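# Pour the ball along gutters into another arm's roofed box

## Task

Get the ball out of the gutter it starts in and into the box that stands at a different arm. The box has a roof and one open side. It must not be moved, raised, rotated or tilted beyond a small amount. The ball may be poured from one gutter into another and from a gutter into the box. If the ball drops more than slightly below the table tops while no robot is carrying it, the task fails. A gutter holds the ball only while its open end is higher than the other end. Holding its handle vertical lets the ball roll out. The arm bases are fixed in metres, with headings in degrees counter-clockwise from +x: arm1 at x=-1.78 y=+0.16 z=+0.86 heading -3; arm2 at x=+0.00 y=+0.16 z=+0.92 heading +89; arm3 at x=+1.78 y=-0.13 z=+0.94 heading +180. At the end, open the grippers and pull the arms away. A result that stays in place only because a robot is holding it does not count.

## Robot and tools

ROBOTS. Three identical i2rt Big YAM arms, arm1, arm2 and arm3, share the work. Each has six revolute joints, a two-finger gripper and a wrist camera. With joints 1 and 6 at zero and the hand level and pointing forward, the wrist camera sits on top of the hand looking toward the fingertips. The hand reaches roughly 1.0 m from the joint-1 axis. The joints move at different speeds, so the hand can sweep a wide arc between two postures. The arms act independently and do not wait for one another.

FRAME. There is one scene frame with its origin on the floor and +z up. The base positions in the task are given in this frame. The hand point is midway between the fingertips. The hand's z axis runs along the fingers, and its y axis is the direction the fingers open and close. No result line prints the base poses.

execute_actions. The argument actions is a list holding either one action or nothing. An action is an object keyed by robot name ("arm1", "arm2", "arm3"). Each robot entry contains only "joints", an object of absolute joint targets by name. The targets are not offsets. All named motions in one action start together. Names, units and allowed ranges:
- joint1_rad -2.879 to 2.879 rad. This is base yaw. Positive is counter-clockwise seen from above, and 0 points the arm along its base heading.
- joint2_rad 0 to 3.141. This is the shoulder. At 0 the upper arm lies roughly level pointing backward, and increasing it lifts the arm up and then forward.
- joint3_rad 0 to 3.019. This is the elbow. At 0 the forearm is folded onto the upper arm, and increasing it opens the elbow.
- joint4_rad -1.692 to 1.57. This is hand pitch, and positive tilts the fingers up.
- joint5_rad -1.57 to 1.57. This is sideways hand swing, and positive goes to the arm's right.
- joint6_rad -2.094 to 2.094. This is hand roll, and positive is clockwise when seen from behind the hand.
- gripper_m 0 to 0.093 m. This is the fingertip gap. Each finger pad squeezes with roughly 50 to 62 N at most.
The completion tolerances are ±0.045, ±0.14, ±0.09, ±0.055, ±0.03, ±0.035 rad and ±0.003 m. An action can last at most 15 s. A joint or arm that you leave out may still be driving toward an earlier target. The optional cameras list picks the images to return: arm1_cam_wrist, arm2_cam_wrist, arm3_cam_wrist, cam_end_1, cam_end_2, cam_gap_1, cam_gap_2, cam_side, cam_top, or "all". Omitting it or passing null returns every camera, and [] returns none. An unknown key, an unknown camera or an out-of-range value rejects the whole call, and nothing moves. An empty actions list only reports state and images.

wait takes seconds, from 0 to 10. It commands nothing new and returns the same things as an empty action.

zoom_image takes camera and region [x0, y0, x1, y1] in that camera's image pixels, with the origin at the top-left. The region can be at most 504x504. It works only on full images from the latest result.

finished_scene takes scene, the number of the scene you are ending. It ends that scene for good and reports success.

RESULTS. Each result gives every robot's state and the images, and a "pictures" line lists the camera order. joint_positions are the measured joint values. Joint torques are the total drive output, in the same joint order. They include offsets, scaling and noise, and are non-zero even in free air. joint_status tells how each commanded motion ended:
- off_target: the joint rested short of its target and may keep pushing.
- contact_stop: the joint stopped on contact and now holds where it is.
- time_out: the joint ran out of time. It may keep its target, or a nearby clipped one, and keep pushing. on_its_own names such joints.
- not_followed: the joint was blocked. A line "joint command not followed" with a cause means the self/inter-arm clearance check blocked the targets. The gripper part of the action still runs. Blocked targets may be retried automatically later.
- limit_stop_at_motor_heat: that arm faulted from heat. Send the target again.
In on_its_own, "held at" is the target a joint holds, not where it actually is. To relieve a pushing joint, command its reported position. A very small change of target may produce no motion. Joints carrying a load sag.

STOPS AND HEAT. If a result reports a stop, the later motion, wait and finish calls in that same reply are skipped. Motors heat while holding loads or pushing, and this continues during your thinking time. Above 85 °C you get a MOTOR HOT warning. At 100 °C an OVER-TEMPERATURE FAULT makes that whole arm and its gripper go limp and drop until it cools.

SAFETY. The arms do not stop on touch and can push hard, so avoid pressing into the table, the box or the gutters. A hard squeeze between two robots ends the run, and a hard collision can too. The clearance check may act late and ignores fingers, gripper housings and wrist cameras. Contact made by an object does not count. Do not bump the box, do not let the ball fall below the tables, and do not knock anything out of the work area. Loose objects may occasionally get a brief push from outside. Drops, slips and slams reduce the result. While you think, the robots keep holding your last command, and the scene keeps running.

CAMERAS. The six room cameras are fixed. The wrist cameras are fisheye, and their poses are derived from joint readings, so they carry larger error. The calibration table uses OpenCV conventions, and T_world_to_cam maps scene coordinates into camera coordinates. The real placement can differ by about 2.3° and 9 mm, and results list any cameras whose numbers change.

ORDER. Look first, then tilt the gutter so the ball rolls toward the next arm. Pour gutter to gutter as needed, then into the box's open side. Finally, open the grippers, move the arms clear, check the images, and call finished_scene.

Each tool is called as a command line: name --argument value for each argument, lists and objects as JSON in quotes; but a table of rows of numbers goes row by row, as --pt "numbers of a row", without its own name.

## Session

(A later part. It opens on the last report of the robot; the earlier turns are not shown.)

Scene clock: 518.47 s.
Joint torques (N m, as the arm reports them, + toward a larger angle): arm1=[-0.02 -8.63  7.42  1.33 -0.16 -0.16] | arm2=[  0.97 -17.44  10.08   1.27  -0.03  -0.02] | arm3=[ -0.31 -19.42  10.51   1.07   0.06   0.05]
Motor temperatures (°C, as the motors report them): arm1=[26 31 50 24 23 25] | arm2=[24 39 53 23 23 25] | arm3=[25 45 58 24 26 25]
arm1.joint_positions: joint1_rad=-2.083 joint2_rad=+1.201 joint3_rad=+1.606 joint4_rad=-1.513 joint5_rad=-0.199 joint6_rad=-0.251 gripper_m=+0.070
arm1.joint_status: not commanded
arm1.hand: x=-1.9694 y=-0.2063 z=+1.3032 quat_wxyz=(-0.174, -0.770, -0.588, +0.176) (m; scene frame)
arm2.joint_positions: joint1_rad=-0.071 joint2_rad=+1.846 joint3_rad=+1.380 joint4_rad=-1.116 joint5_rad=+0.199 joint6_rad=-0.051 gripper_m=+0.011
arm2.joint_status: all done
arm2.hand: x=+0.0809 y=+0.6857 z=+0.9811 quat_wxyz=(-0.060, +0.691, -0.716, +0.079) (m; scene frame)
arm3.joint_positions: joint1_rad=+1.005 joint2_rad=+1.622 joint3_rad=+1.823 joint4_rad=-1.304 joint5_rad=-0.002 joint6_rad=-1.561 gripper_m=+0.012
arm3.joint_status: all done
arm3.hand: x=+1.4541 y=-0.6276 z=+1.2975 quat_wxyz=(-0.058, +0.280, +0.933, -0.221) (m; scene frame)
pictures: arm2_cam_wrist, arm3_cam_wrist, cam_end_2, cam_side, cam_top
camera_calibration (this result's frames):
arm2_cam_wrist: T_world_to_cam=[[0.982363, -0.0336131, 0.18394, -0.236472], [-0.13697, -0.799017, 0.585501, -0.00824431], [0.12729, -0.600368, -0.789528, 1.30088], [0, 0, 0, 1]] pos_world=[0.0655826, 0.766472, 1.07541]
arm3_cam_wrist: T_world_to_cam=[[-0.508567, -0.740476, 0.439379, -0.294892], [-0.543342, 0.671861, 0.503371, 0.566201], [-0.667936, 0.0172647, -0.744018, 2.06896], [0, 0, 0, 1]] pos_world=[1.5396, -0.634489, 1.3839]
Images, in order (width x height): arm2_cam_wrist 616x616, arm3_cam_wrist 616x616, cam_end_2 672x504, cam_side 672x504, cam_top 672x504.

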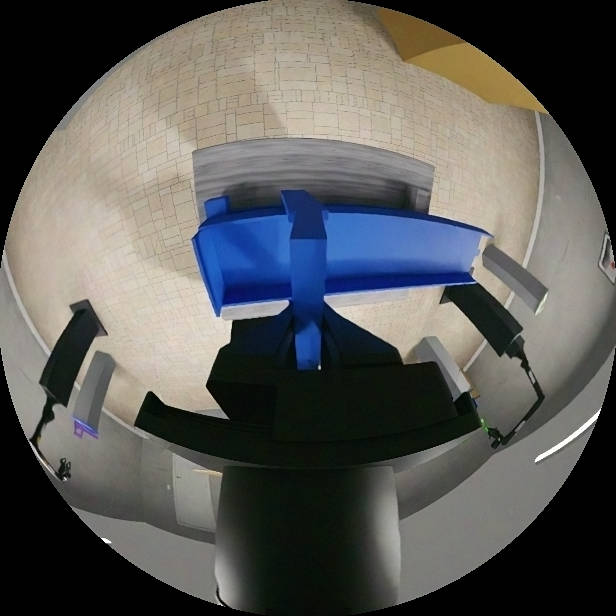

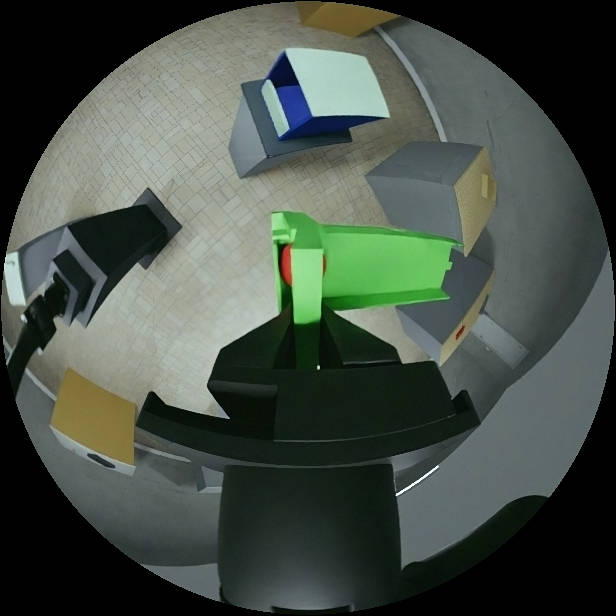

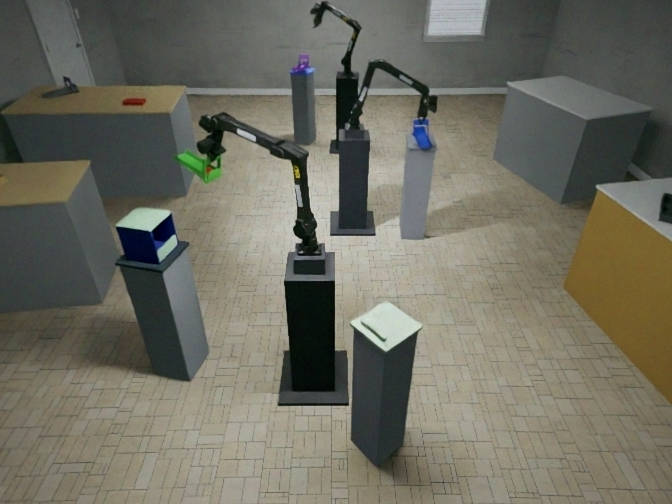

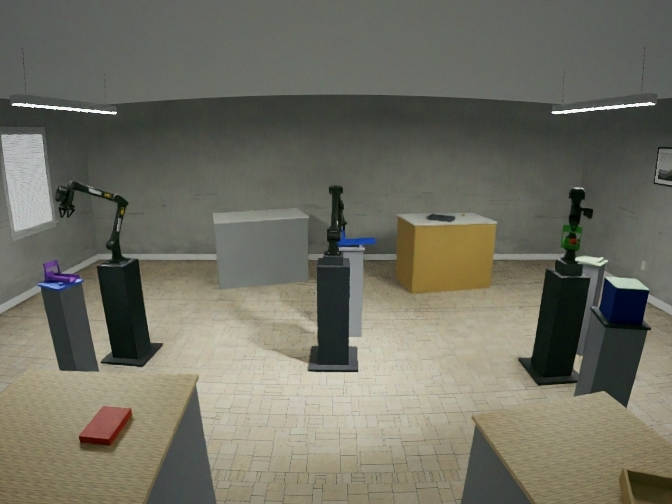

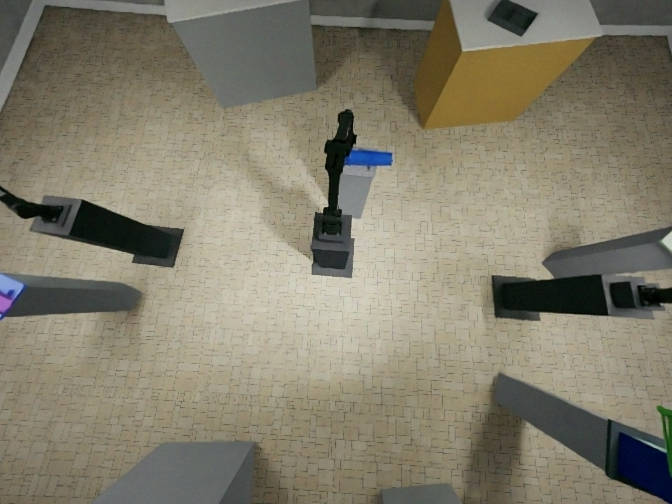

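execute_actions --actions '[{"arm2":{"joints":{"gripper_m":0.07}}}]' --cameras '["arm3_cam_wrist","arm2_cam_wrist"]'

zoom_image --camera "arm3_cam_wrist" --region '[220, 30, 420, 190]'

Scene clock: 526.40 s.
Joint torques (N m, as the arm reports them, + toward a larger angle): arm1=[-0.2  -8.64  7.43  1.32 -0.16 -0.17] | arm2=[  1.17 -17.83  10.08   1.04   0.    -0.01] | arm3=[ -0.41 -19.31  10.43   1.05  -0.01   0.04]
Motor temperatures (°C, as the motors report them): arm1=[26 31 49 24 23 25] | arm2=[24 40 51 23 23 25] | arm3=[25 44 58 24 26 25]
arm1.joint_positions: joint1_rad=-2.083 joint2_rad=+1.201 joint3_rad=+1.606 joint4_rad=-1.513 joint5_rad=-0.199 joint6_rad=-0.251 gripper_m=+0.070
arm1.joint_status: not commanded
arm1.hand: x=-1.9694 y=-0.2063 z=+1.3032 quat_wxyz=(-0.174, -0.770, -0.588, +0.176) (m; scene frame)
arm2.joint_positions: joint1_rad=-0.072 joint2_rad=+1.846 joint3_rad=+1.380 joint4_rad=-1.110 joint5_rad=+0.198 joint6_rad=-0.051 gripper_m=+0.070
arm2.joint_status: all done
arm2.hand: x=+0.0817 y=+0.6869 z=+0.9810 quat_wxyz=(-0.061, +0.690, -0.717, +0.077) (m; scene frame)
arm3.joint_positions: joint1_rad=+1.005 joint2_rad=+1.622 joint3_rad=+1.823 joint4_rad=-1.304 joint5_rad=-0.002 joint6_rad=-1.561 gripper_m=+0.012
arm3.joint_status: not commanded
arm3.hand: x=+1.4541 y=-0.6276 z=+1.2975 quat_wxyz=(-0.058, +0.280, +0.933, -0.221) (m; scene frame)
pictures: arm2_cam_wrist, arm3_cam_wrist
camera_calibration (this result's frames):
arm2_cam_wrist: T_world_to_cam=[[0.982424, -0.0361944, 0.183121, -0.234566], [-0.13784, -0.802187, 0.580944, -0.000373836], [0.12587, -0.595975, -0.793077, 1.30209], [0, 0, 0, 1]] pos_world=[0.0664973, 0.767222, 1.07583]
arm3_cam_wrist: T_world_to_cam=[[-0.508567, -0.740476, 0.439379, -0.294892], [-0.543342, 0.671861, 0.503371, 0.566201], [-0.667936, 0.0172647, -0.744018, 2.06896], [0, 0, 0, 1]] pos_world=[1.5396, -0.634489, 1.3839]
Images, in order (width x height): arm2_cam_wrist 616x616, arm3_cam_wrist 616x616.

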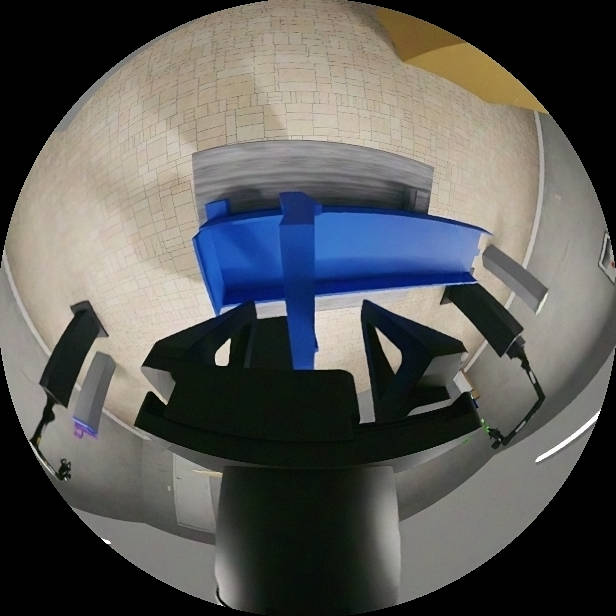

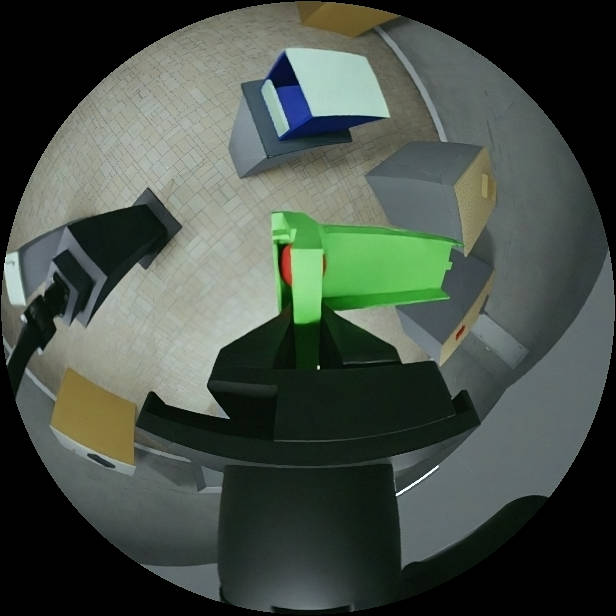

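Region (220, 30, 420, 190) of arm3_cam_wrist's 616x616 image, scaled by 2.520, with more detail than that image has; it fills the top 403 rows of this view, and the rest is white.

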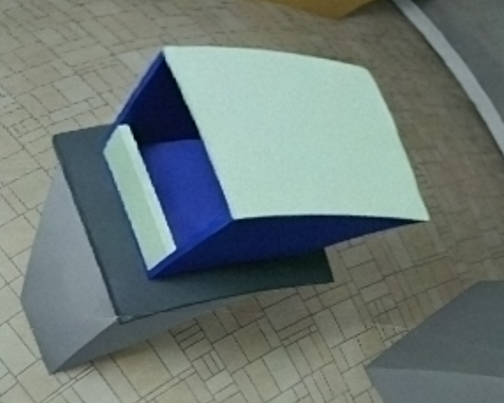

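execute_actions --actions '[{"arm2":{"joints":{"joint2_rad":1.67,"joint3_rad":1.66,"joint4_rad":-1.415}},"arm3":{"joints":{"joint1_rad":1.478,"joint2_rad":1.385,"joint3_rad":1.55,"joint4_rad":-1.36,"joint5_rad":0.06,"joint6_rad":-1.37}}}]' --cameras '["arm3_cam_wrist","arm2_cam_wrist","cam_end_2","cam_side"]'

Scene clock: 591.17 s.
Joint torques (N m, as the arm reports them, + toward a larger angle): arm1=[-0.15 -8.66  7.42  1.31 -0.16 -0.16] | arm2=[  1.08 -14.7   11.83   0.06   0.    -0.02] | arm3=[ -1.61 -13.92   9.64   0.7    0.12   0.21]
Motor temperatures (°C, as the motors report them): arm1=[26 29 48 24 22 25] | arm2=[24 40 49 23 23 25] | arm3=[25 42 58 24 26 25]
arm1.joint_positions: joint1_rad=-2.083 joint2_rad=+1.201 joint3_rad=+1.606 joint4_rad=-1.513 joint5_rad=-0.199 joint6_rad=-0.251 gripper_m=+0.070
arm1.joint_status: not commanded
arm1.hand: x=-1.9694 y=-0.2063 z=+1.3032 quat_wxyz=(-0.174, -0.770, -0.588, +0.176) (m; scene frame)
arm2.joint_positions: joint1_rad=-0.072 joint2_rad=+1.654 joint3_rad=+1.650 joint4_rad=-1.398 joint5_rad=+0.198 joint6_rad=-0.051 gripper_m=+0.070
arm2.joint_status: all done
arm2.hand: x=+0.0831 y=+0.7009 z=+1.1803 quat_wxyz=(-0.126, +0.681, -0.721, +0.020) (m; scene frame)
arm3.joint_positions: joint1_rad=+1.488 joint2_rad=+1.394 joint3_rad=+1.541 joint4_rad=-1.359 joint5_rad=+0.056 joint6_rad=-1.380 gripper_m=+0.012
arm3.joint_status: all done
arm3.hand: x=+1.7224 y=-0.6113 z=+1.2799 quat_wxyz=(-0.013, +0.143, +0.973, -0.178) (m; scene frame)
pictures: arm2_cam_wrist, arm3_cam_wrist, cam_end_2, cam_side
camera_calibration (this result's frames):
arm2_cam_wrist: T_world_to_cam=[[0.979502, -0.0687133, 0.189353, -0.2563], [-0.145908, -0.89011, 0.431757, 0.133615], [0.138877, -0.450535, -0.881891, 1.47004], [0, 0, 0, 1]] pos_world=[0.0663862, 0.763625, 1.28726]
arm3_cam_wrist: T_world_to_cam=[[-0.28785, -0.893217, 0.345408, -0.491866], [-0.734443, 0.437361, 0.51895, 0.875778], [-0.614602, -0.104303, -0.781911, 2.11712], [0, 0, 0, 1]] pos_world=[1.80281, -0.601552, 1.37081]
Images, in order (width x height): arm2_cam_wrist 616x616, arm3_cam_wrist 616x616, cam_end_2 672x504, cam_side 672x504.

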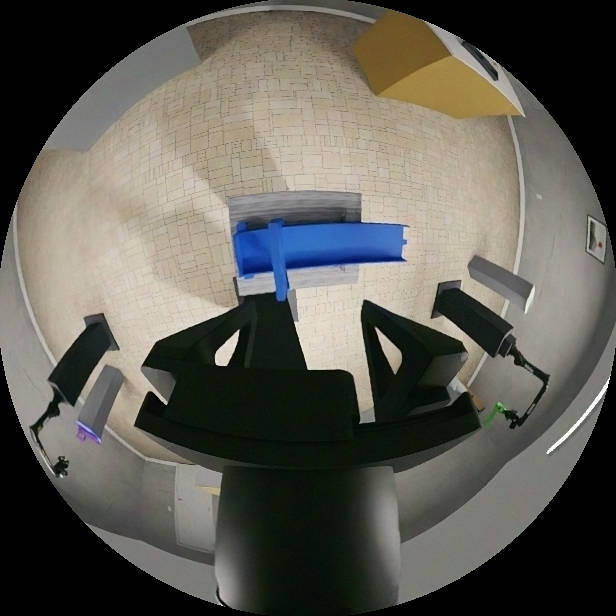

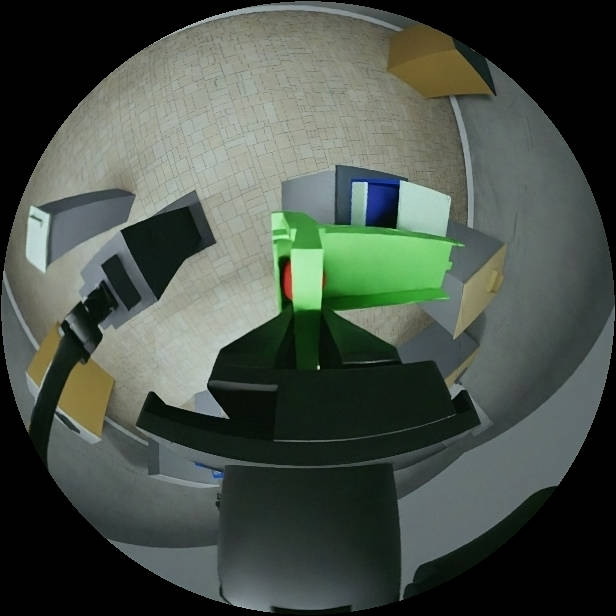

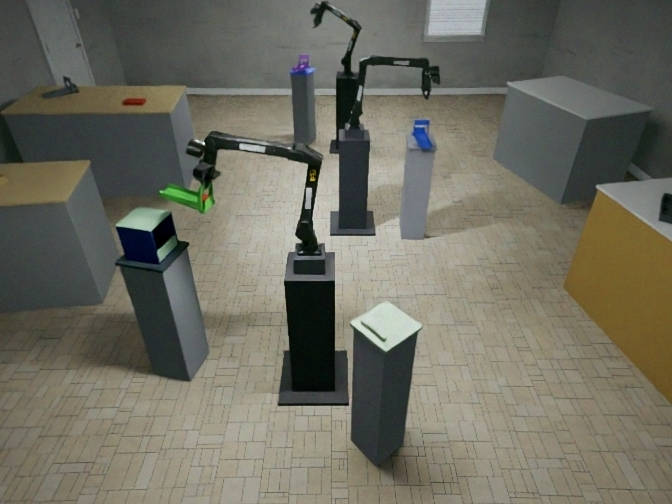

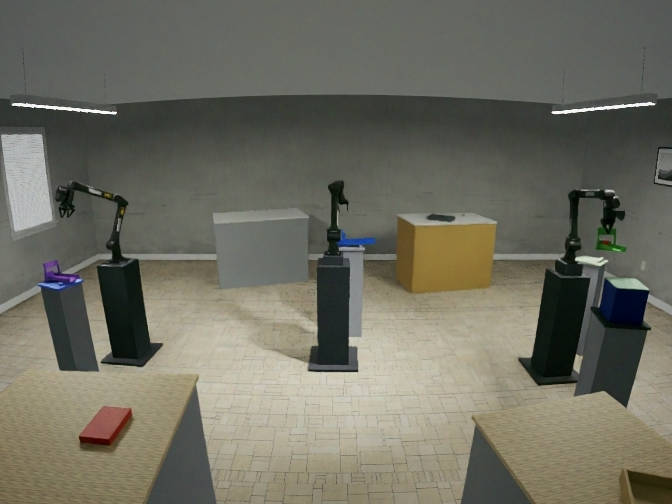

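zoom_image --camera "arm3_cam_wrist" --region '[270, 150, 480, 260]'

Region (270, 150, 480, 260) of arm3_cam_wrist's 616x616 image, scaled by 2.400, with more detail than that image has; it fills the top 264 rows of this view, and the rest is white.

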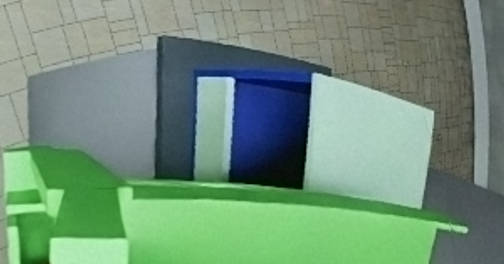

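zoom_image --camera "cam_end_2" --region '[100, 130, 260, 280]'

Region (100, 130, 260, 280) of cam_end_2's 672x504 image, scaled by 3.150, with more detail than that image has; it fills the top 472 rows of this view, and the rest is white.

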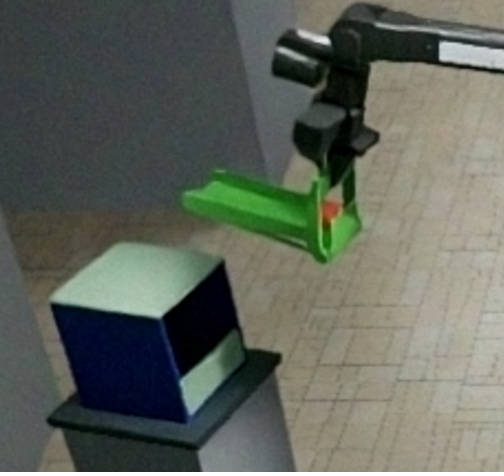

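execute_actions --actions '[{"arm2":{"joints":{"joint2_rad":1.3,"joint3_rad":1.6,"joint4_rad":-1.5}},"arm3":{"joints":{"joint1_rad":1.555,"joint2_rad":1.27,"joint3_rad":1.34,"joint4_rad":-1.25,"joint5_rad":0.065,"joint6_rad":-1.29}}}]' --cameras '["arm3_cam_wrist","cam_end_2"]'

Scene clock: 692.67 s.
Joint torques (N m, as the arm reports them, + toward a larger angle): arm1=[-0.15 -8.67  7.4   1.32 -0.16 -0.17] | arm2=[ 1.2  -9.64 12.14  0.48  0.   -0.02] | arm3=[  0.48 -12.24   9.47   1.37   0.04   0.16]
Motor temperatures (°C, as the motors report them): arm1=[26 28 47 25 22 25] | arm2=[24 38 50 23 23 25] | arm3=[25 38 55 24 26 25]
arm1.joint_positions: joint1_rad=-2.083 joint2_rad=+1.201 joint3_rad=+1.606 joint4_rad=-1.513 joint5_rad=-0.199 joint6_rad=-0.251 gripper_m=+0.070
arm1.joint_status: not commanded
arm1.hand: x=-1.9694 y=-0.2063 z=+1.3032 quat_wxyz=(-0.174, -0.770, -0.588, +0.176) (m; scene frame)
arm2.joint_positions: joint1_rad=-0.072 joint2_rad=+1.297 joint3_rad=+1.586 joint4_rad=-1.485 joint5_rad=+0.198 joint6_rad=-0.051 gripper_m=+0.070
arm2.joint_status: all done
arm2.hand: x=+0.0740 y=+0.5979 z=+1.3153 quat_wxyz=(-0.202, +0.665, -0.718, -0.048) (m; scene frame)
arm3.joint_positions: joint1_rad=+1.555 joint2_rad=+1.284 joint3_rad=+1.328 joint4_rad=-1.271 joint5_rad=+0.063 joint6_rad=-1.299 gripper_m=+0.012
arm3.joint_status: all done
arm3.hand: x=+1.7553 y=-0.5718 z=+1.2375 quat_wxyz=(-0.003, +0.150, +0.974, -0.172) (m; scene frame)
pictures: arm3_cam_wrist, cam_end_2
camera_calibration (this result's frames):
arm3_cam_wrist: T_world_to_cam=[[-0.304655, -0.893413, 0.330148, -0.384212], [-0.741202, 0.440072, 0.506909, 0.932939], [-0.598168, -0.0902737, -0.79627, 2.10529], [0, 0, 0, 1]] pos_world=[1.83376, -0.563767, 1.33031]
Images, in order (width x height): arm3_cam_wrist 616x616, cam_end_2 672x504.

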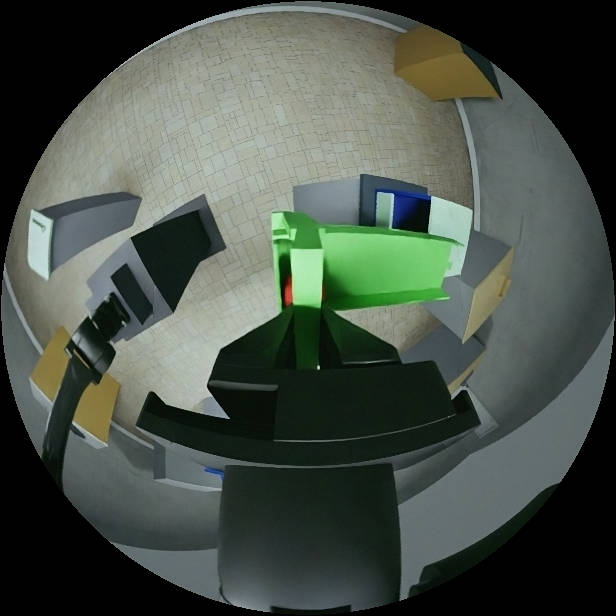

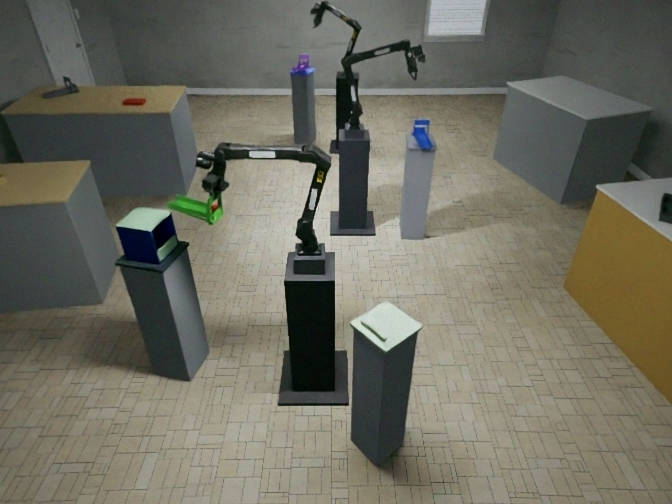

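execute_actions --actions '[{"arm3":{"joints":{"joint2_rad":1.31,"joint3_rad":1.165,"joint4_rad":-1.04}}}]' --cameras '[]'

execute_actions --actions '[{"arm3":{"joints":{"joint2_rad":1.375,"joint3_rad":1.012,"joint4_rad":-0.87}}}]' --cameras '["arm3_cam_wrist","cam_end_2","cam_side"]'

Scene clock: 710.83 s.
Joint torques (N m, as the arm reports them, + toward a larger angle): arm1=[-0.19 -8.59  7.42  1.31 -0.16 -0.16] | arm2=[ 1.16 -9.6  12.28  0.49 -0.01 -0.02] | arm3=[  1.14 -14.7    9.95   1.31   0.05   0.22]
Motor temperatures (°C, as the motors report them): arm1=[26 28 47 25 22 25] | arm2=[24 37 51 23 23 25] | arm3=[25 37 56 24 26 25]
arm1.joint_positions: joint1_rad=-2.083 joint2_rad=+1.201 joint3_rad=+1.606 joint4_rad=-1.513 joint5_rad=-0.199 joint6_rad=-0.251 gripper_m=+0.070
arm1.joint_status: not commanded
arm1.hand: x=-1.9694 y=-0.2063 z=+1.3032 quat_wxyz=(-0.174, -0.770, -0.588, +0.176) (m; scene frame)
arm2.joint_positions: joint1_rad=-0.072 joint2_rad=+1.297 joint3_rad=+1.586 joint4_rad=-1.485 joint5_rad=+0.198 joint6_rad=-0.051 gripper_m=+0.070
arm2.joint_status: not commanded
arm2.hand: x=+0.0740 y=+0.5979 z=+1.3153 quat_wxyz=(-0.202, +0.665, -0.718, -0.048) (m; scene frame)
arm3.joint_positions: joint1_rad=+1.555 joint2_rad=+1.330 joint3_rad=+1.145 joint4_rad=-1.060 joint5_rad=+0.063 joint6_rad=-1.299 gripper_m=+0.012
arm3.joint_status: all done
arm3.hand: x=+1.7562 y=-0.5788 z=+1.1506 quat_wxyz=(-0.005, +0.151, +0.975, -0.163) (m; scene frame)
pictures: none
No camera images: the call's "cameras" was empty. Leave "cameras" out to get every camera's image.

Scene clock: 711.83 s.
Joint torques (N m, as the arm reports them, + toward a larger angle): arm1=[-0.19 -8.59  7.42  1.33 -0.16 -0.17] | arm2=[ 1.11 -9.56 12.29  0.48 -0.01 -0.01] | arm3=[  0.64 -13.47   9.43   1.24   0.07   0.13]
Motor temperatures (°C, as the motors report them): arm1=[26 28 47 25 22 25] | arm2=[24 37 51 23 23 25] | arm3=[25 37 56 24 26 25]
arm1.joint_positions: joint1_rad=-2.083 joint2_rad=+1.201 joint3_rad=+1.606 joint4_rad=-1.513 joint5_rad=-0.199 joint6_rad=-0.251 gripper_m=+0.070
arm1.joint_status: not commanded
arm1.hand: x=-1.9694 y=-0.2063 z=+1.3032 quat_wxyz=(-0.174, -0.770, -0.588, +0.176) (m; scene frame)
arm2.joint_positions: joint1_rad=-0.072 joint2_rad=+1.297 joint3_rad=+1.586 joint4_rad=-1.485 joint5_rad=+0.198 joint6_rad=-0.051 gripper_m=+0.070
arm2.joint_status: not commanded
arm2.hand: x=+0.0740 y=+0.5979 z=+1.3153 quat_wxyz=(-0.202, +0.665, -0.718, -0.048) (m; scene frame)
arm3.joint_positions: joint1_rad=+1.555 joint2_rad=+1.396 joint3_rad=+0.990 joint4_rad=-0.889 joint5_rad=+0.063 joint6_rad=-1.299 gripper_m=+0.012
arm3.joint_status: all done
arm3.hand: x=+1.7575 y=-0.5678 z=+1.0671 quat_wxyz=(-0.008, +0.150, +0.979, -0.138) (m; scene frame)
pictures: arm3_cam_wrist, cam_end_2, cam_side
camera_calibration (this result's frames):
arm3_cam_wrist: T_world_to_cam=[[-0.304692, -0.913876, 0.268317, -0.269256], [-0.74224, 0.404365, 0.534387, 0.971474], [-0.596861, -0.0363324, -0.801522, 2.00518], [0, 0, 0, 1]] pos_world=[1.83584, -0.566044, 1.16029]
Images, in order (width x height): arm3_cam_wrist 616x616, cam_end_2 672x504, cam_side 672x504.

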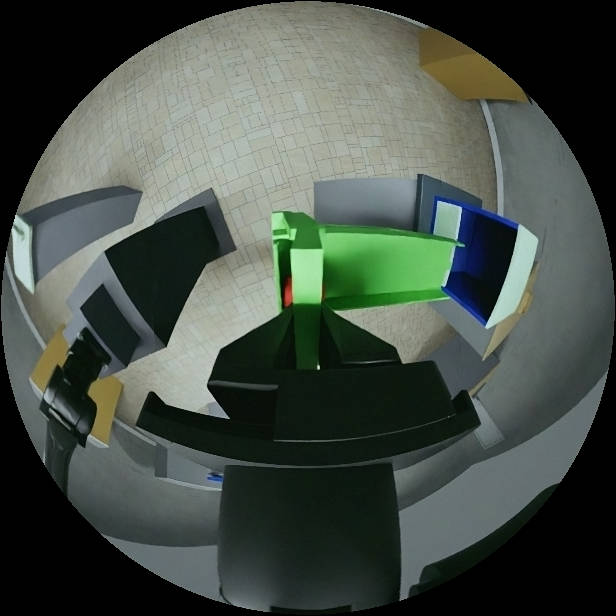

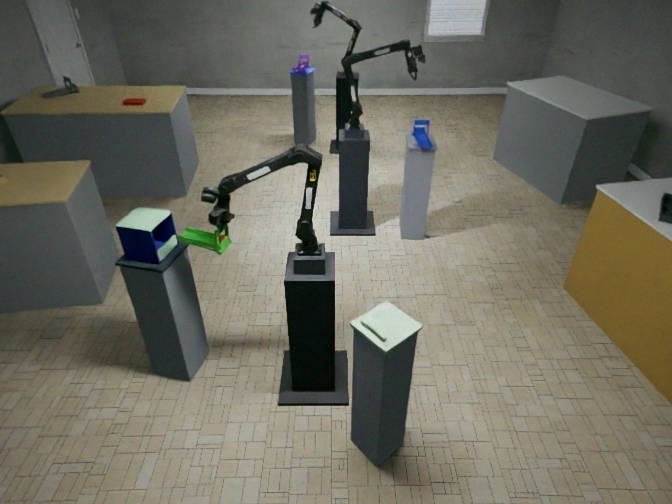

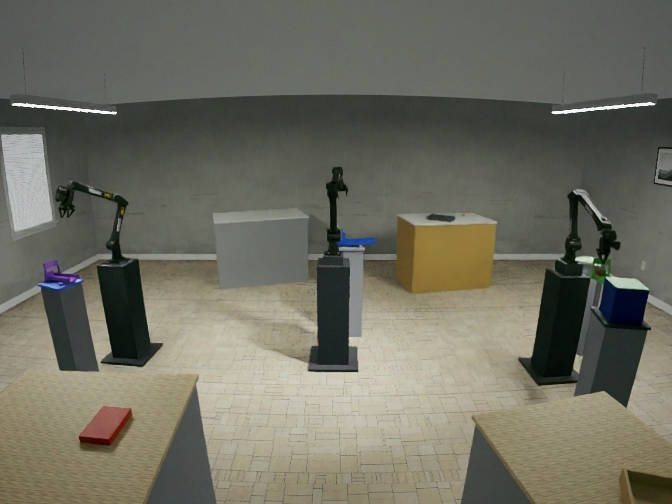

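zoom_image --camera "arm3_cam_wrist" --region '[380, 160, 560, 340]'

zoom_image --camera "cam_end_2" --region '[105, 170, 255, 280]'

Region (380, 160, 560, 340) of arm3_cam_wrist's 616x616 image, scaled by 2.800, with more detail than that image has.

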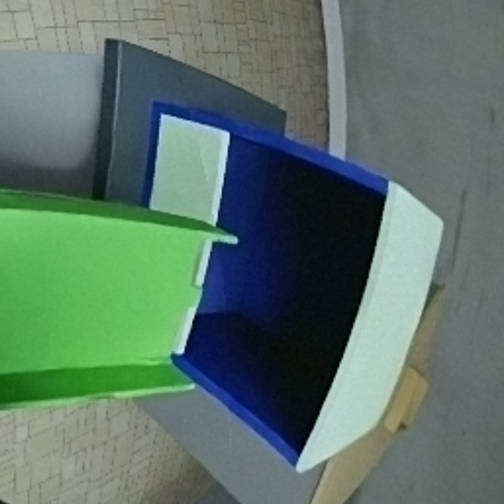

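Region (105, 170, 255, 280) of cam_end_2's 672x504 image, scaled by 3.360, with more detail than that image has; it fills the top 370 rows of this view, and the rest is white.

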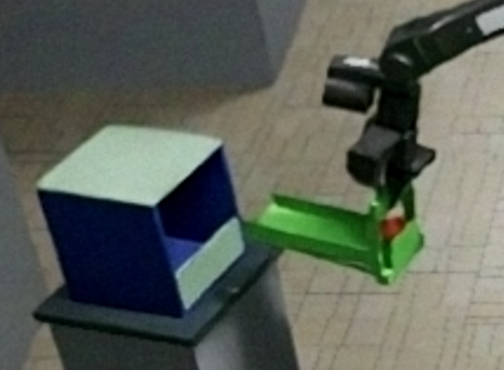

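execute_actions --actions '[{"arm3":{"joints":{"joint2_rad":1.5,"joint3_rad":1.17,"joint4_rad":-0.935}}}]' --cameras '["arm3_cam_wrist","cam_end_2"]'

Scene clock: 776.87 s.
Joint torques (N m, as the arm reports them, + toward a larger angle): arm1=[-0.14 -8.69  7.43  1.28 -0.16 -0.17] | arm2=[ 1.08 -9.56 12.26  0.5  -0.01 -0.02] | arm3=[  0.62 -14.59  12.07   0.65   0.12   0.14]
Motor temperatures (°C, as the motors report them): arm1=[26 27 46 25 22 25] | arm2=[24 36 51 23 23 25] | arm3=[25 37 56 24 26 25]
arm1.joint_positions: joint1_rad=-2.083 joint2_rad=+1.201 joint3_rad=+1.606 joint4_rad=-1.513 joint5_rad=-0.199 joint6_rad=-0.251 gripper_m=+0.070
arm1.joint_status: not commanded
arm1.hand: x=-1.9694 y=-0.2063 z=+1.3032 quat_wxyz=(-0.174, -0.770, -0.588, +0.176) (m; scene frame)
arm2.joint_positions: joint1_rad=-0.072 joint2_rad=+1.297 joint3_rad=+1.586 joint4_rad=-1.485 joint5_rad=+0.198 joint6_rad=-0.051 gripper_m=+0.070
arm2.joint_status: not commanded
arm2.hand: x=+0.0740 y=+0.5979 z=+1.3153 quat_wxyz=(-0.202, +0.665, -0.718, -0.048) (m; scene frame)
arm3.joint_positions: joint1_rad=+1.555 joint2_rad=+1.516 joint3_rad=+1.107 joint4_rad=-0.933 joint5_rad=+0.063 joint6_rad=-1.299 gripper_m=+0.012
arm3.joint_status: all done
arm3.hand: x=+1.7568 y=-0.6024 z=+1.0603 quat_wxyz=(-0.011, +0.150, +0.982, -0.115) (m; scene frame)
pictures: arm3_cam_wrist, cam_end_2
camera_calibration (this result's frames):
arm3_cam_wrist: T_world_to_cam=[[-0.304406, -0.925536, 0.225211, -0.261108], [-0.74302, 0.378658, 0.551851, 0.955959], [-0.596036, 0.000650544, -0.802958, 2.02045], [0, 0, 0, 1]] pos_world=[1.83507, -0.604961, 1.15359]
Images, in order (width x height): arm3_cam_wrist 616x616, cam_end_2 672x504.

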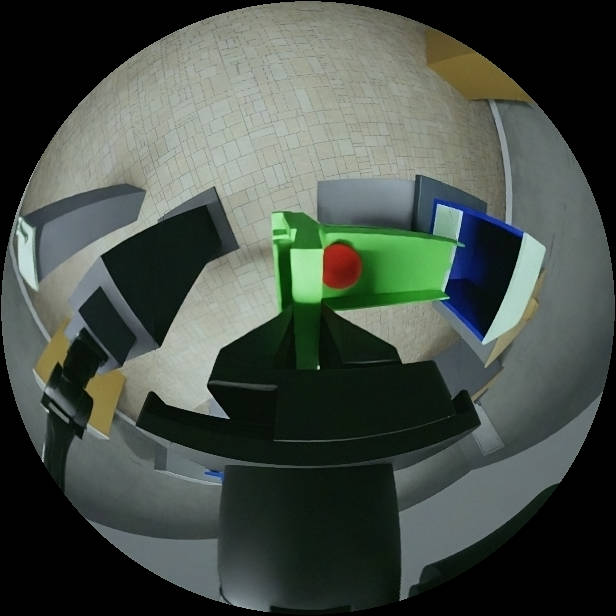

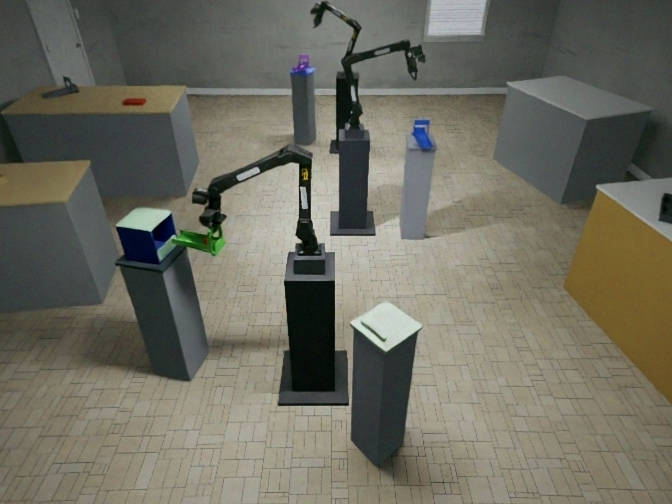

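execute_actions --actions '[{"arm3":{"joints":{"joint3_rad":1.165}}}]' --cameras '["arm3_cam_wrist","cam_end_2"]'

Scene clock: 780.77 s.
Joint torques (N m, as the arm reports them, + toward a larger angle): arm1=[-0.2  -8.59  7.42  1.34 -0.15 -0.17] | arm2=[ 1.14 -9.57 12.28  0.46 -0.01 -0.02] | arm3=[  0.42 -15.92  11.72   0.28   0.12   0.19]
Motor temperatures (°C, as the motors report them): arm1=[26 27 46 25 22 25] | arm2=[24 36 51 23 23 25] | arm3=[25 37 57 24 26 25]
arm1.joint_positions: joint1_rad=-2.083 joint2_rad=+1.201 joint3_rad=+1.606 joint4_rad=-1.513 joint5_rad=-0.199 joint6_rad=-0.251 gripper_m=+0.070
arm1.joint_status: not commanded
arm1.hand: x=-1.9694 y=-0.2063 z=+1.3032 quat_wxyz=(-0.174, -0.770, -0.588, +0.176) (m; scene frame)
arm2.joint_positions: joint1_rad=-0.072 joint2_rad=+1.297 joint3_rad=+1.586 joint4_rad=-1.485 joint5_rad=+0.198 joint6_rad=-0.051 gripper_m=+0.070
arm2.joint_status: not commanded
arm2.hand: x=+0.0740 y=+0.5979 z=+1.3153 quat_wxyz=(-0.202, +0.665, -0.718, -0.048) (m; scene frame)
arm3.joint_positions: joint1_rad=+1.555 joint2_rad=+1.516 joint3_rad=+1.107 joint4_rad=-0.933 joint5_rad=+0.063 joint6_rad=-1.299 gripper_m=+0.012
arm3.joint_status: all done
arm3.hand: x=+1.7568 y=-0.6024 z=+1.0603 quat_wxyz=(-0.011, +0.150, +0.982, -0.115) (m; scene frame)
pictures: arm3_cam_wrist, cam_end_2
camera_calibration (this result's frames):
arm3_cam_wrist: T_world_to_cam=[[-0.304406, -0.925536, 0.225211, -0.261108], [-0.74302, 0.378658, 0.551851, 0.955959], [-0.596036, 0.000650544, -0.802958, 2.02045], [0, 0, 0, 1]] pos_world=[1.83507, -0.604961, 1.15359]
Images, in order (width x height): arm3_cam_wrist 616x616, cam_end_2 672x504.

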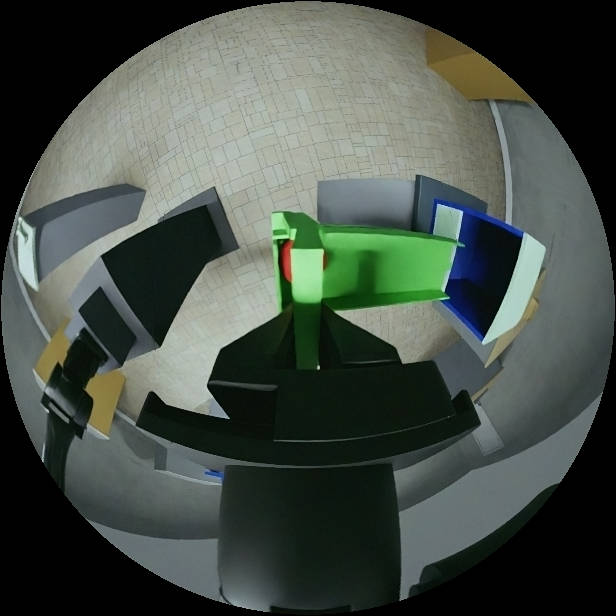

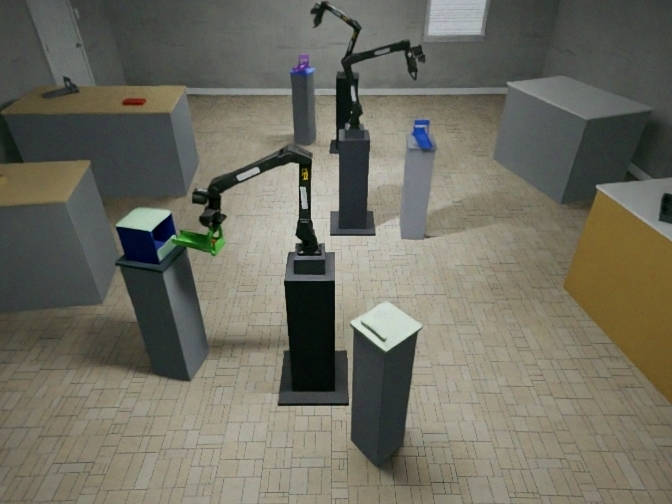

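execute_actions --actions '[{"arm3":{"joints":{"joint1_rad":1.528,"joint2_rad":1.583,"joint3_rad":1.27,"joint4_rad":-0.865,"joint6_rad":-1.325}}}]' --cameras '["arm3_cam_wrist","cam_end_2"]'

Scene clock: 799.40 s.
Joint torques (N m, as the arm reports them, + toward a larger angle): arm1=[-0.14 -8.63  7.43  1.32 -0.16 -0.16] | arm2=[ 1.08 -9.55 12.27  0.48 -0.01 -0.02] | arm3=[ -0.45 -15.49  12.     1.32   0.03  -0.05]
Motor temperatures (°C, as the motors report them): arm1=[26 27 46 25 22 25] | arm2=[24 35 51 23 23 25] | arm3=[25 37 59 24 26 25]
arm1.joint_positions: joint1_rad=-2.083 joint2_rad=+1.201 joint3_rad=+1.606 joint4_rad=-1.513 joint5_rad=-0.199 joint6_rad=-0.251 gripper_m=+0.070
arm1.joint_status: not commanded
arm1.hand: x=-1.9694 y=-0.2063 z=+1.3032 quat_wxyz=(-0.174, -0.770, -0.588, +0.176) (m; scene frame)
arm2.joint_positions: joint1_rad=-0.072 joint2_rad=+1.297 joint3_rad=+1.586 joint4_rad=-1.485 joint5_rad=+0.198 joint6_rad=-0.051 gripper_m=+0.070
arm2.joint_status: not commanded
arm2.hand: x=+0.0740 y=+0.5979 z=+1.3153 quat_wxyz=(-0.202, +0.665, -0.718, -0.048) (m; scene frame)
arm3.joint_positions: joint1_rad=+1.537 joint2_rad=+1.591 joint3_rad=+1.211 joint4_rad=-0.877 joint5_rad=+0.063 joint6_rad=-1.314 gripper_m=+0.012
arm3.joint_status: all done
arm3.hand: x=+1.7461 y=-0.6547 z=+1.0713 quat_wxyz=(-0.008, +0.152, +0.976, -0.157) (m; scene frame)
pictures: arm3_cam_wrist, cam_end_2
camera_calibration (this result's frames):
arm3_cam_wrist: T_world_to_cam=[[-0.306196, -0.902134, 0.303972, -0.38117], [-0.737793, 0.426668, 0.523083, 1.01483], [-0.601586, -0.0641026, -0.796232, 1.98299], [0, 0, 0, 1]] pos_world=[1.82496, -0.649748, 1.16394]
Images, in order (width x height): arm3_cam_wrist 616x616, cam_end_2 672x504.

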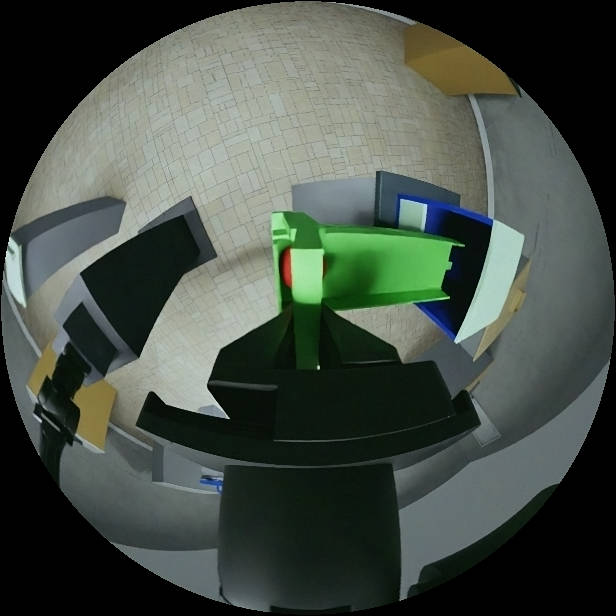

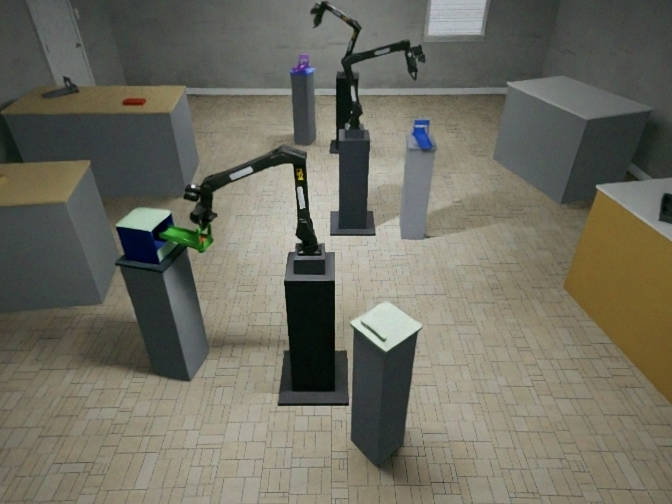

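zoom_image --camera "arm3_cam_wrist" --region '[370, 160, 550, 360]'

zoom_image --camera "cam_end_2" --region '[110, 175, 230, 275]'

Region (370, 160, 550, 360) of arm3_cam_wrist's 616x616 image, scaled by 2.520, with more detail than that image has; it fills the left 454 columns of this view, and the rest is white.

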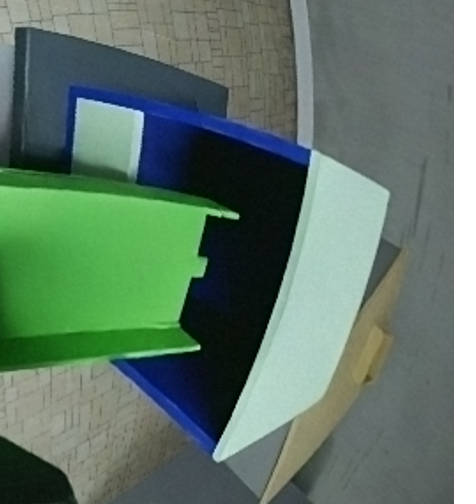

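Region (110, 175, 230, 275) of cam_end_2's 672x504 image, scaled by 4.200, with more detail than that image has.

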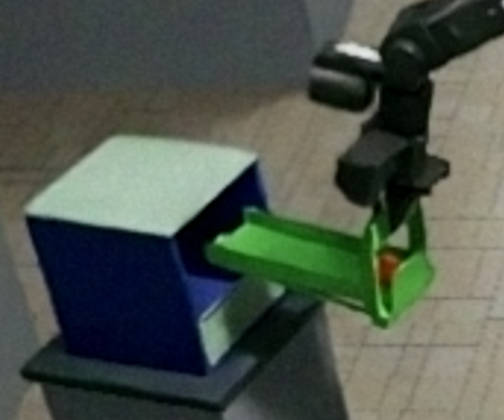

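execute_actions --actions '[{"arm3":{"joints":{"joint1_rad":1.52,"joint2_rad":1.64,"joint3_rad":1.32,"joint4_rad":-0.91,"joint6_rad":-1.335}}}]' --cameras '["arm3_cam_wrist","cam_end_2"]'

Scene clock: 822.70 s.
Joint torques (N m, as the arm reports them, + toward a larger angle): arm1=[ 0.05 -8.63  7.41  1.33 -0.16 -0.16] | arm2=[ 1.15 -9.57 12.27  0.5  -0.01 -0.01] | arm3=[ -0.74 -16.29  12.31   0.51   0.08  -0.01]
Motor temperatures (°C, as the motors report them): arm1=[26 27 46 25 22 25] | arm2=[24 35 51 23 23 25] | arm3=[25 37 61 24 26 25]
arm1.joint_positions: joint1_rad=-2.083 joint2_rad=+1.201 joint3_rad=+1.606 joint4_rad=-1.513 joint5_rad=-0.199 joint6_rad=-0.251 gripper_m=+0.070
arm1.joint_status: not commanded
arm1.hand: x=-1.9694 y=-0.2063 z=+1.3032 quat_wxyz=(-0.174, -0.770, -0.588, +0.176) (m; scene frame)
arm2.joint_positions: joint1_rad=-0.072 joint2_rad=+1.297 joint3_rad=+1.586 joint4_rad=-1.485 joint5_rad=+0.198 joint6_rad=-0.051 gripper_m=+0.070
arm2.joint_status: not commanded
arm2.hand: x=+0.0740 y=+0.5979 z=+1.3153 quat_wxyz=(-0.202, +0.665, -0.718, -0.048) (m; scene frame)
arm3.joint_positions: joint1_rad=+1.532 joint2_rad=+1.645 joint3_rad=+1.256 joint4_rad=-0.907 joint5_rad=+0.063 joint6_rad=-1.325 gripper_m=+0.012
arm3.joint_status: all done
arm3.hand: x=+1.7432 y=-0.6641 z=+1.0604 quat_wxyz=(-0.011, +0.149, +0.979, -0.137) (m; scene frame)
pictures: arm3_cam_wrist, cam_end_2
camera_calibration (this result's frames):
arm3_cam_wrist: T_world_to_cam=[[-0.300934, -0.915304, 0.267689, -0.366696], [-0.739349, 0.401223, 0.540724, 0.989519], [-0.60233, -0.035193, -0.797471, 1.99377], [0, 0, 0, 1]] pos_world=[1.82216, -0.662489, 1.15308]
Images, in order (width x height): arm3_cam_wrist 616x616, cam_end_2 672x504.

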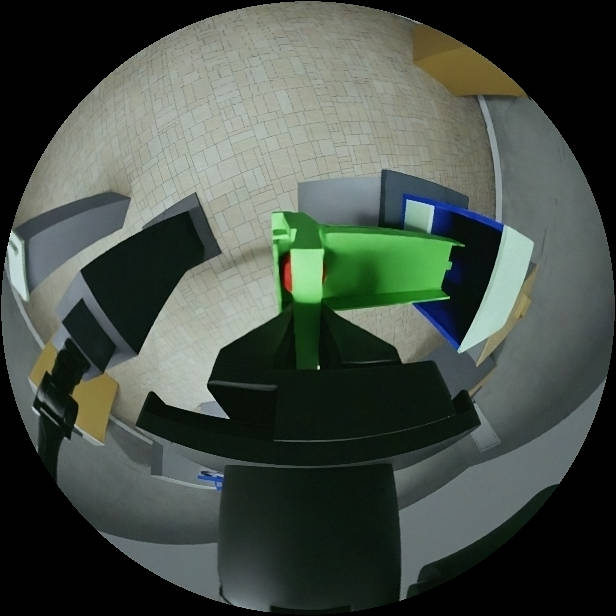

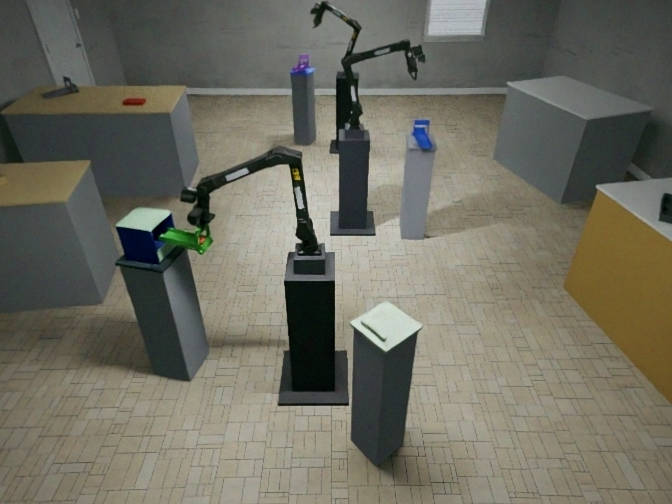

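execute_actions --actions '[{"arm3":{"joints":{"joint1_rad":1.505,"joint2_rad":1.73,"joint3_rad":1.443,"joint4_rad":-0.945,"joint6_rad":-1.348}}}]' --cameras '["arm3_cam_wrist","cam_end_2"]'

Scene clock: 833.37 s.
Joint torques (N m, as the arm reports them, + toward a larger angle): arm1=[-0.09 -8.64  7.43  1.35 -0.16 -0.15] | arm2=[ 1.14 -9.53 12.27  0.49 -0.01 -0.01] | arm3=[ -1.01 -19.35  12.28   0.64   0.05  -0.05]
Motor temperatures (°C, as the motors report them): arm1=[26 27 46 25 22 25] | arm2=[24 35 51 23 23 25] | arm3=[25 37 62 24 26 25]
arm1.joint_positions: joint1_rad=-2.083 joint2_rad=+1.201 joint3_rad=+1.606 joint4_rad=-1.513 joint5_rad=-0.199 joint6_rad=-0.251 gripper_m=+0.070
arm1.joint_status: not commanded
arm1.hand: x=-1.9694 y=-0.2063 z=+1.3032 quat_wxyz=(-0.174, -0.770, -0.588, +0.176) (m; scene frame)
arm2.joint_positions: joint1_rad=-0.072 joint2_rad=+1.297 joint3_rad=+1.586 joint4_rad=-1.485 joint5_rad=+0.198 joint6_rad=-0.051 gripper_m=+0.070
arm2.joint_status: not commanded
arm2.hand: x=+0.0740 y=+0.5979 z=+1.3153 quat_wxyz=(-0.202, +0.665, -0.718, -0.048) (m; scene frame)
arm3.joint_positions: joint1_rad=+1.514 joint2_rad=+1.740 joint3_rad=+1.379 joint4_rad=-0.944 joint5_rad=+0.063 joint6_rad=-1.337 gripper_m=+0.012
arm3.joint_status: all done
arm3.hand: x=+1.7311 y=-0.7000 z=+1.0587 quat_wxyz=(-0.014, +0.151, +0.979, -0.133) (m; scene frame)
pictures: arm3_cam_wrist, cam_end_2
camera_calibration (this result's frames):
arm3_cam_wrist: T_world_to_cam=[[-0.305749, -0.916148, 0.259213, -0.385961], [-0.735383, 0.400157, 0.546887, 0.981727], [-0.604755, -0.0234104, -0.796067, 1.99482], [0, 0, 0, 1]] pos_world=[1.81032, -0.699742, 1.15116]
Images, in order (width x height): arm3_cam_wrist 616x616, cam_end_2 672x504.

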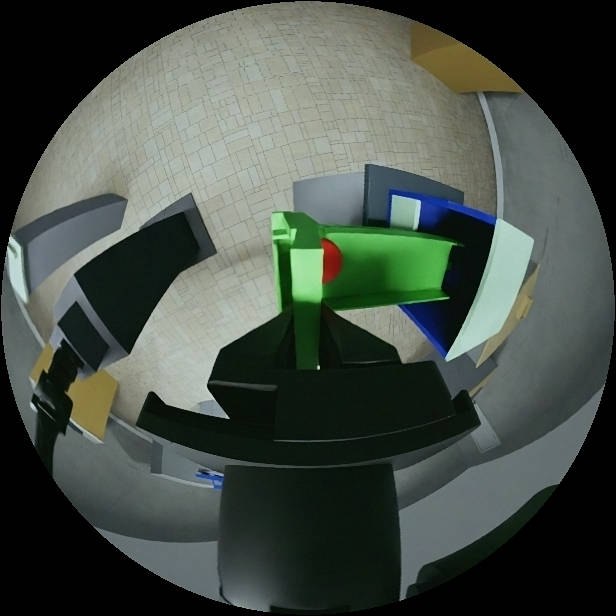

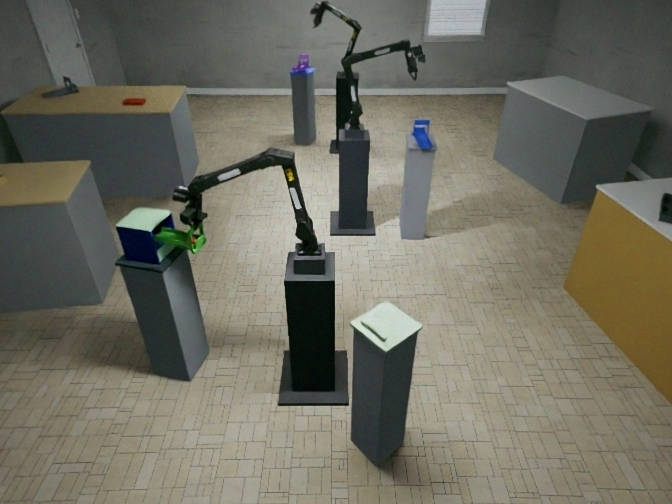

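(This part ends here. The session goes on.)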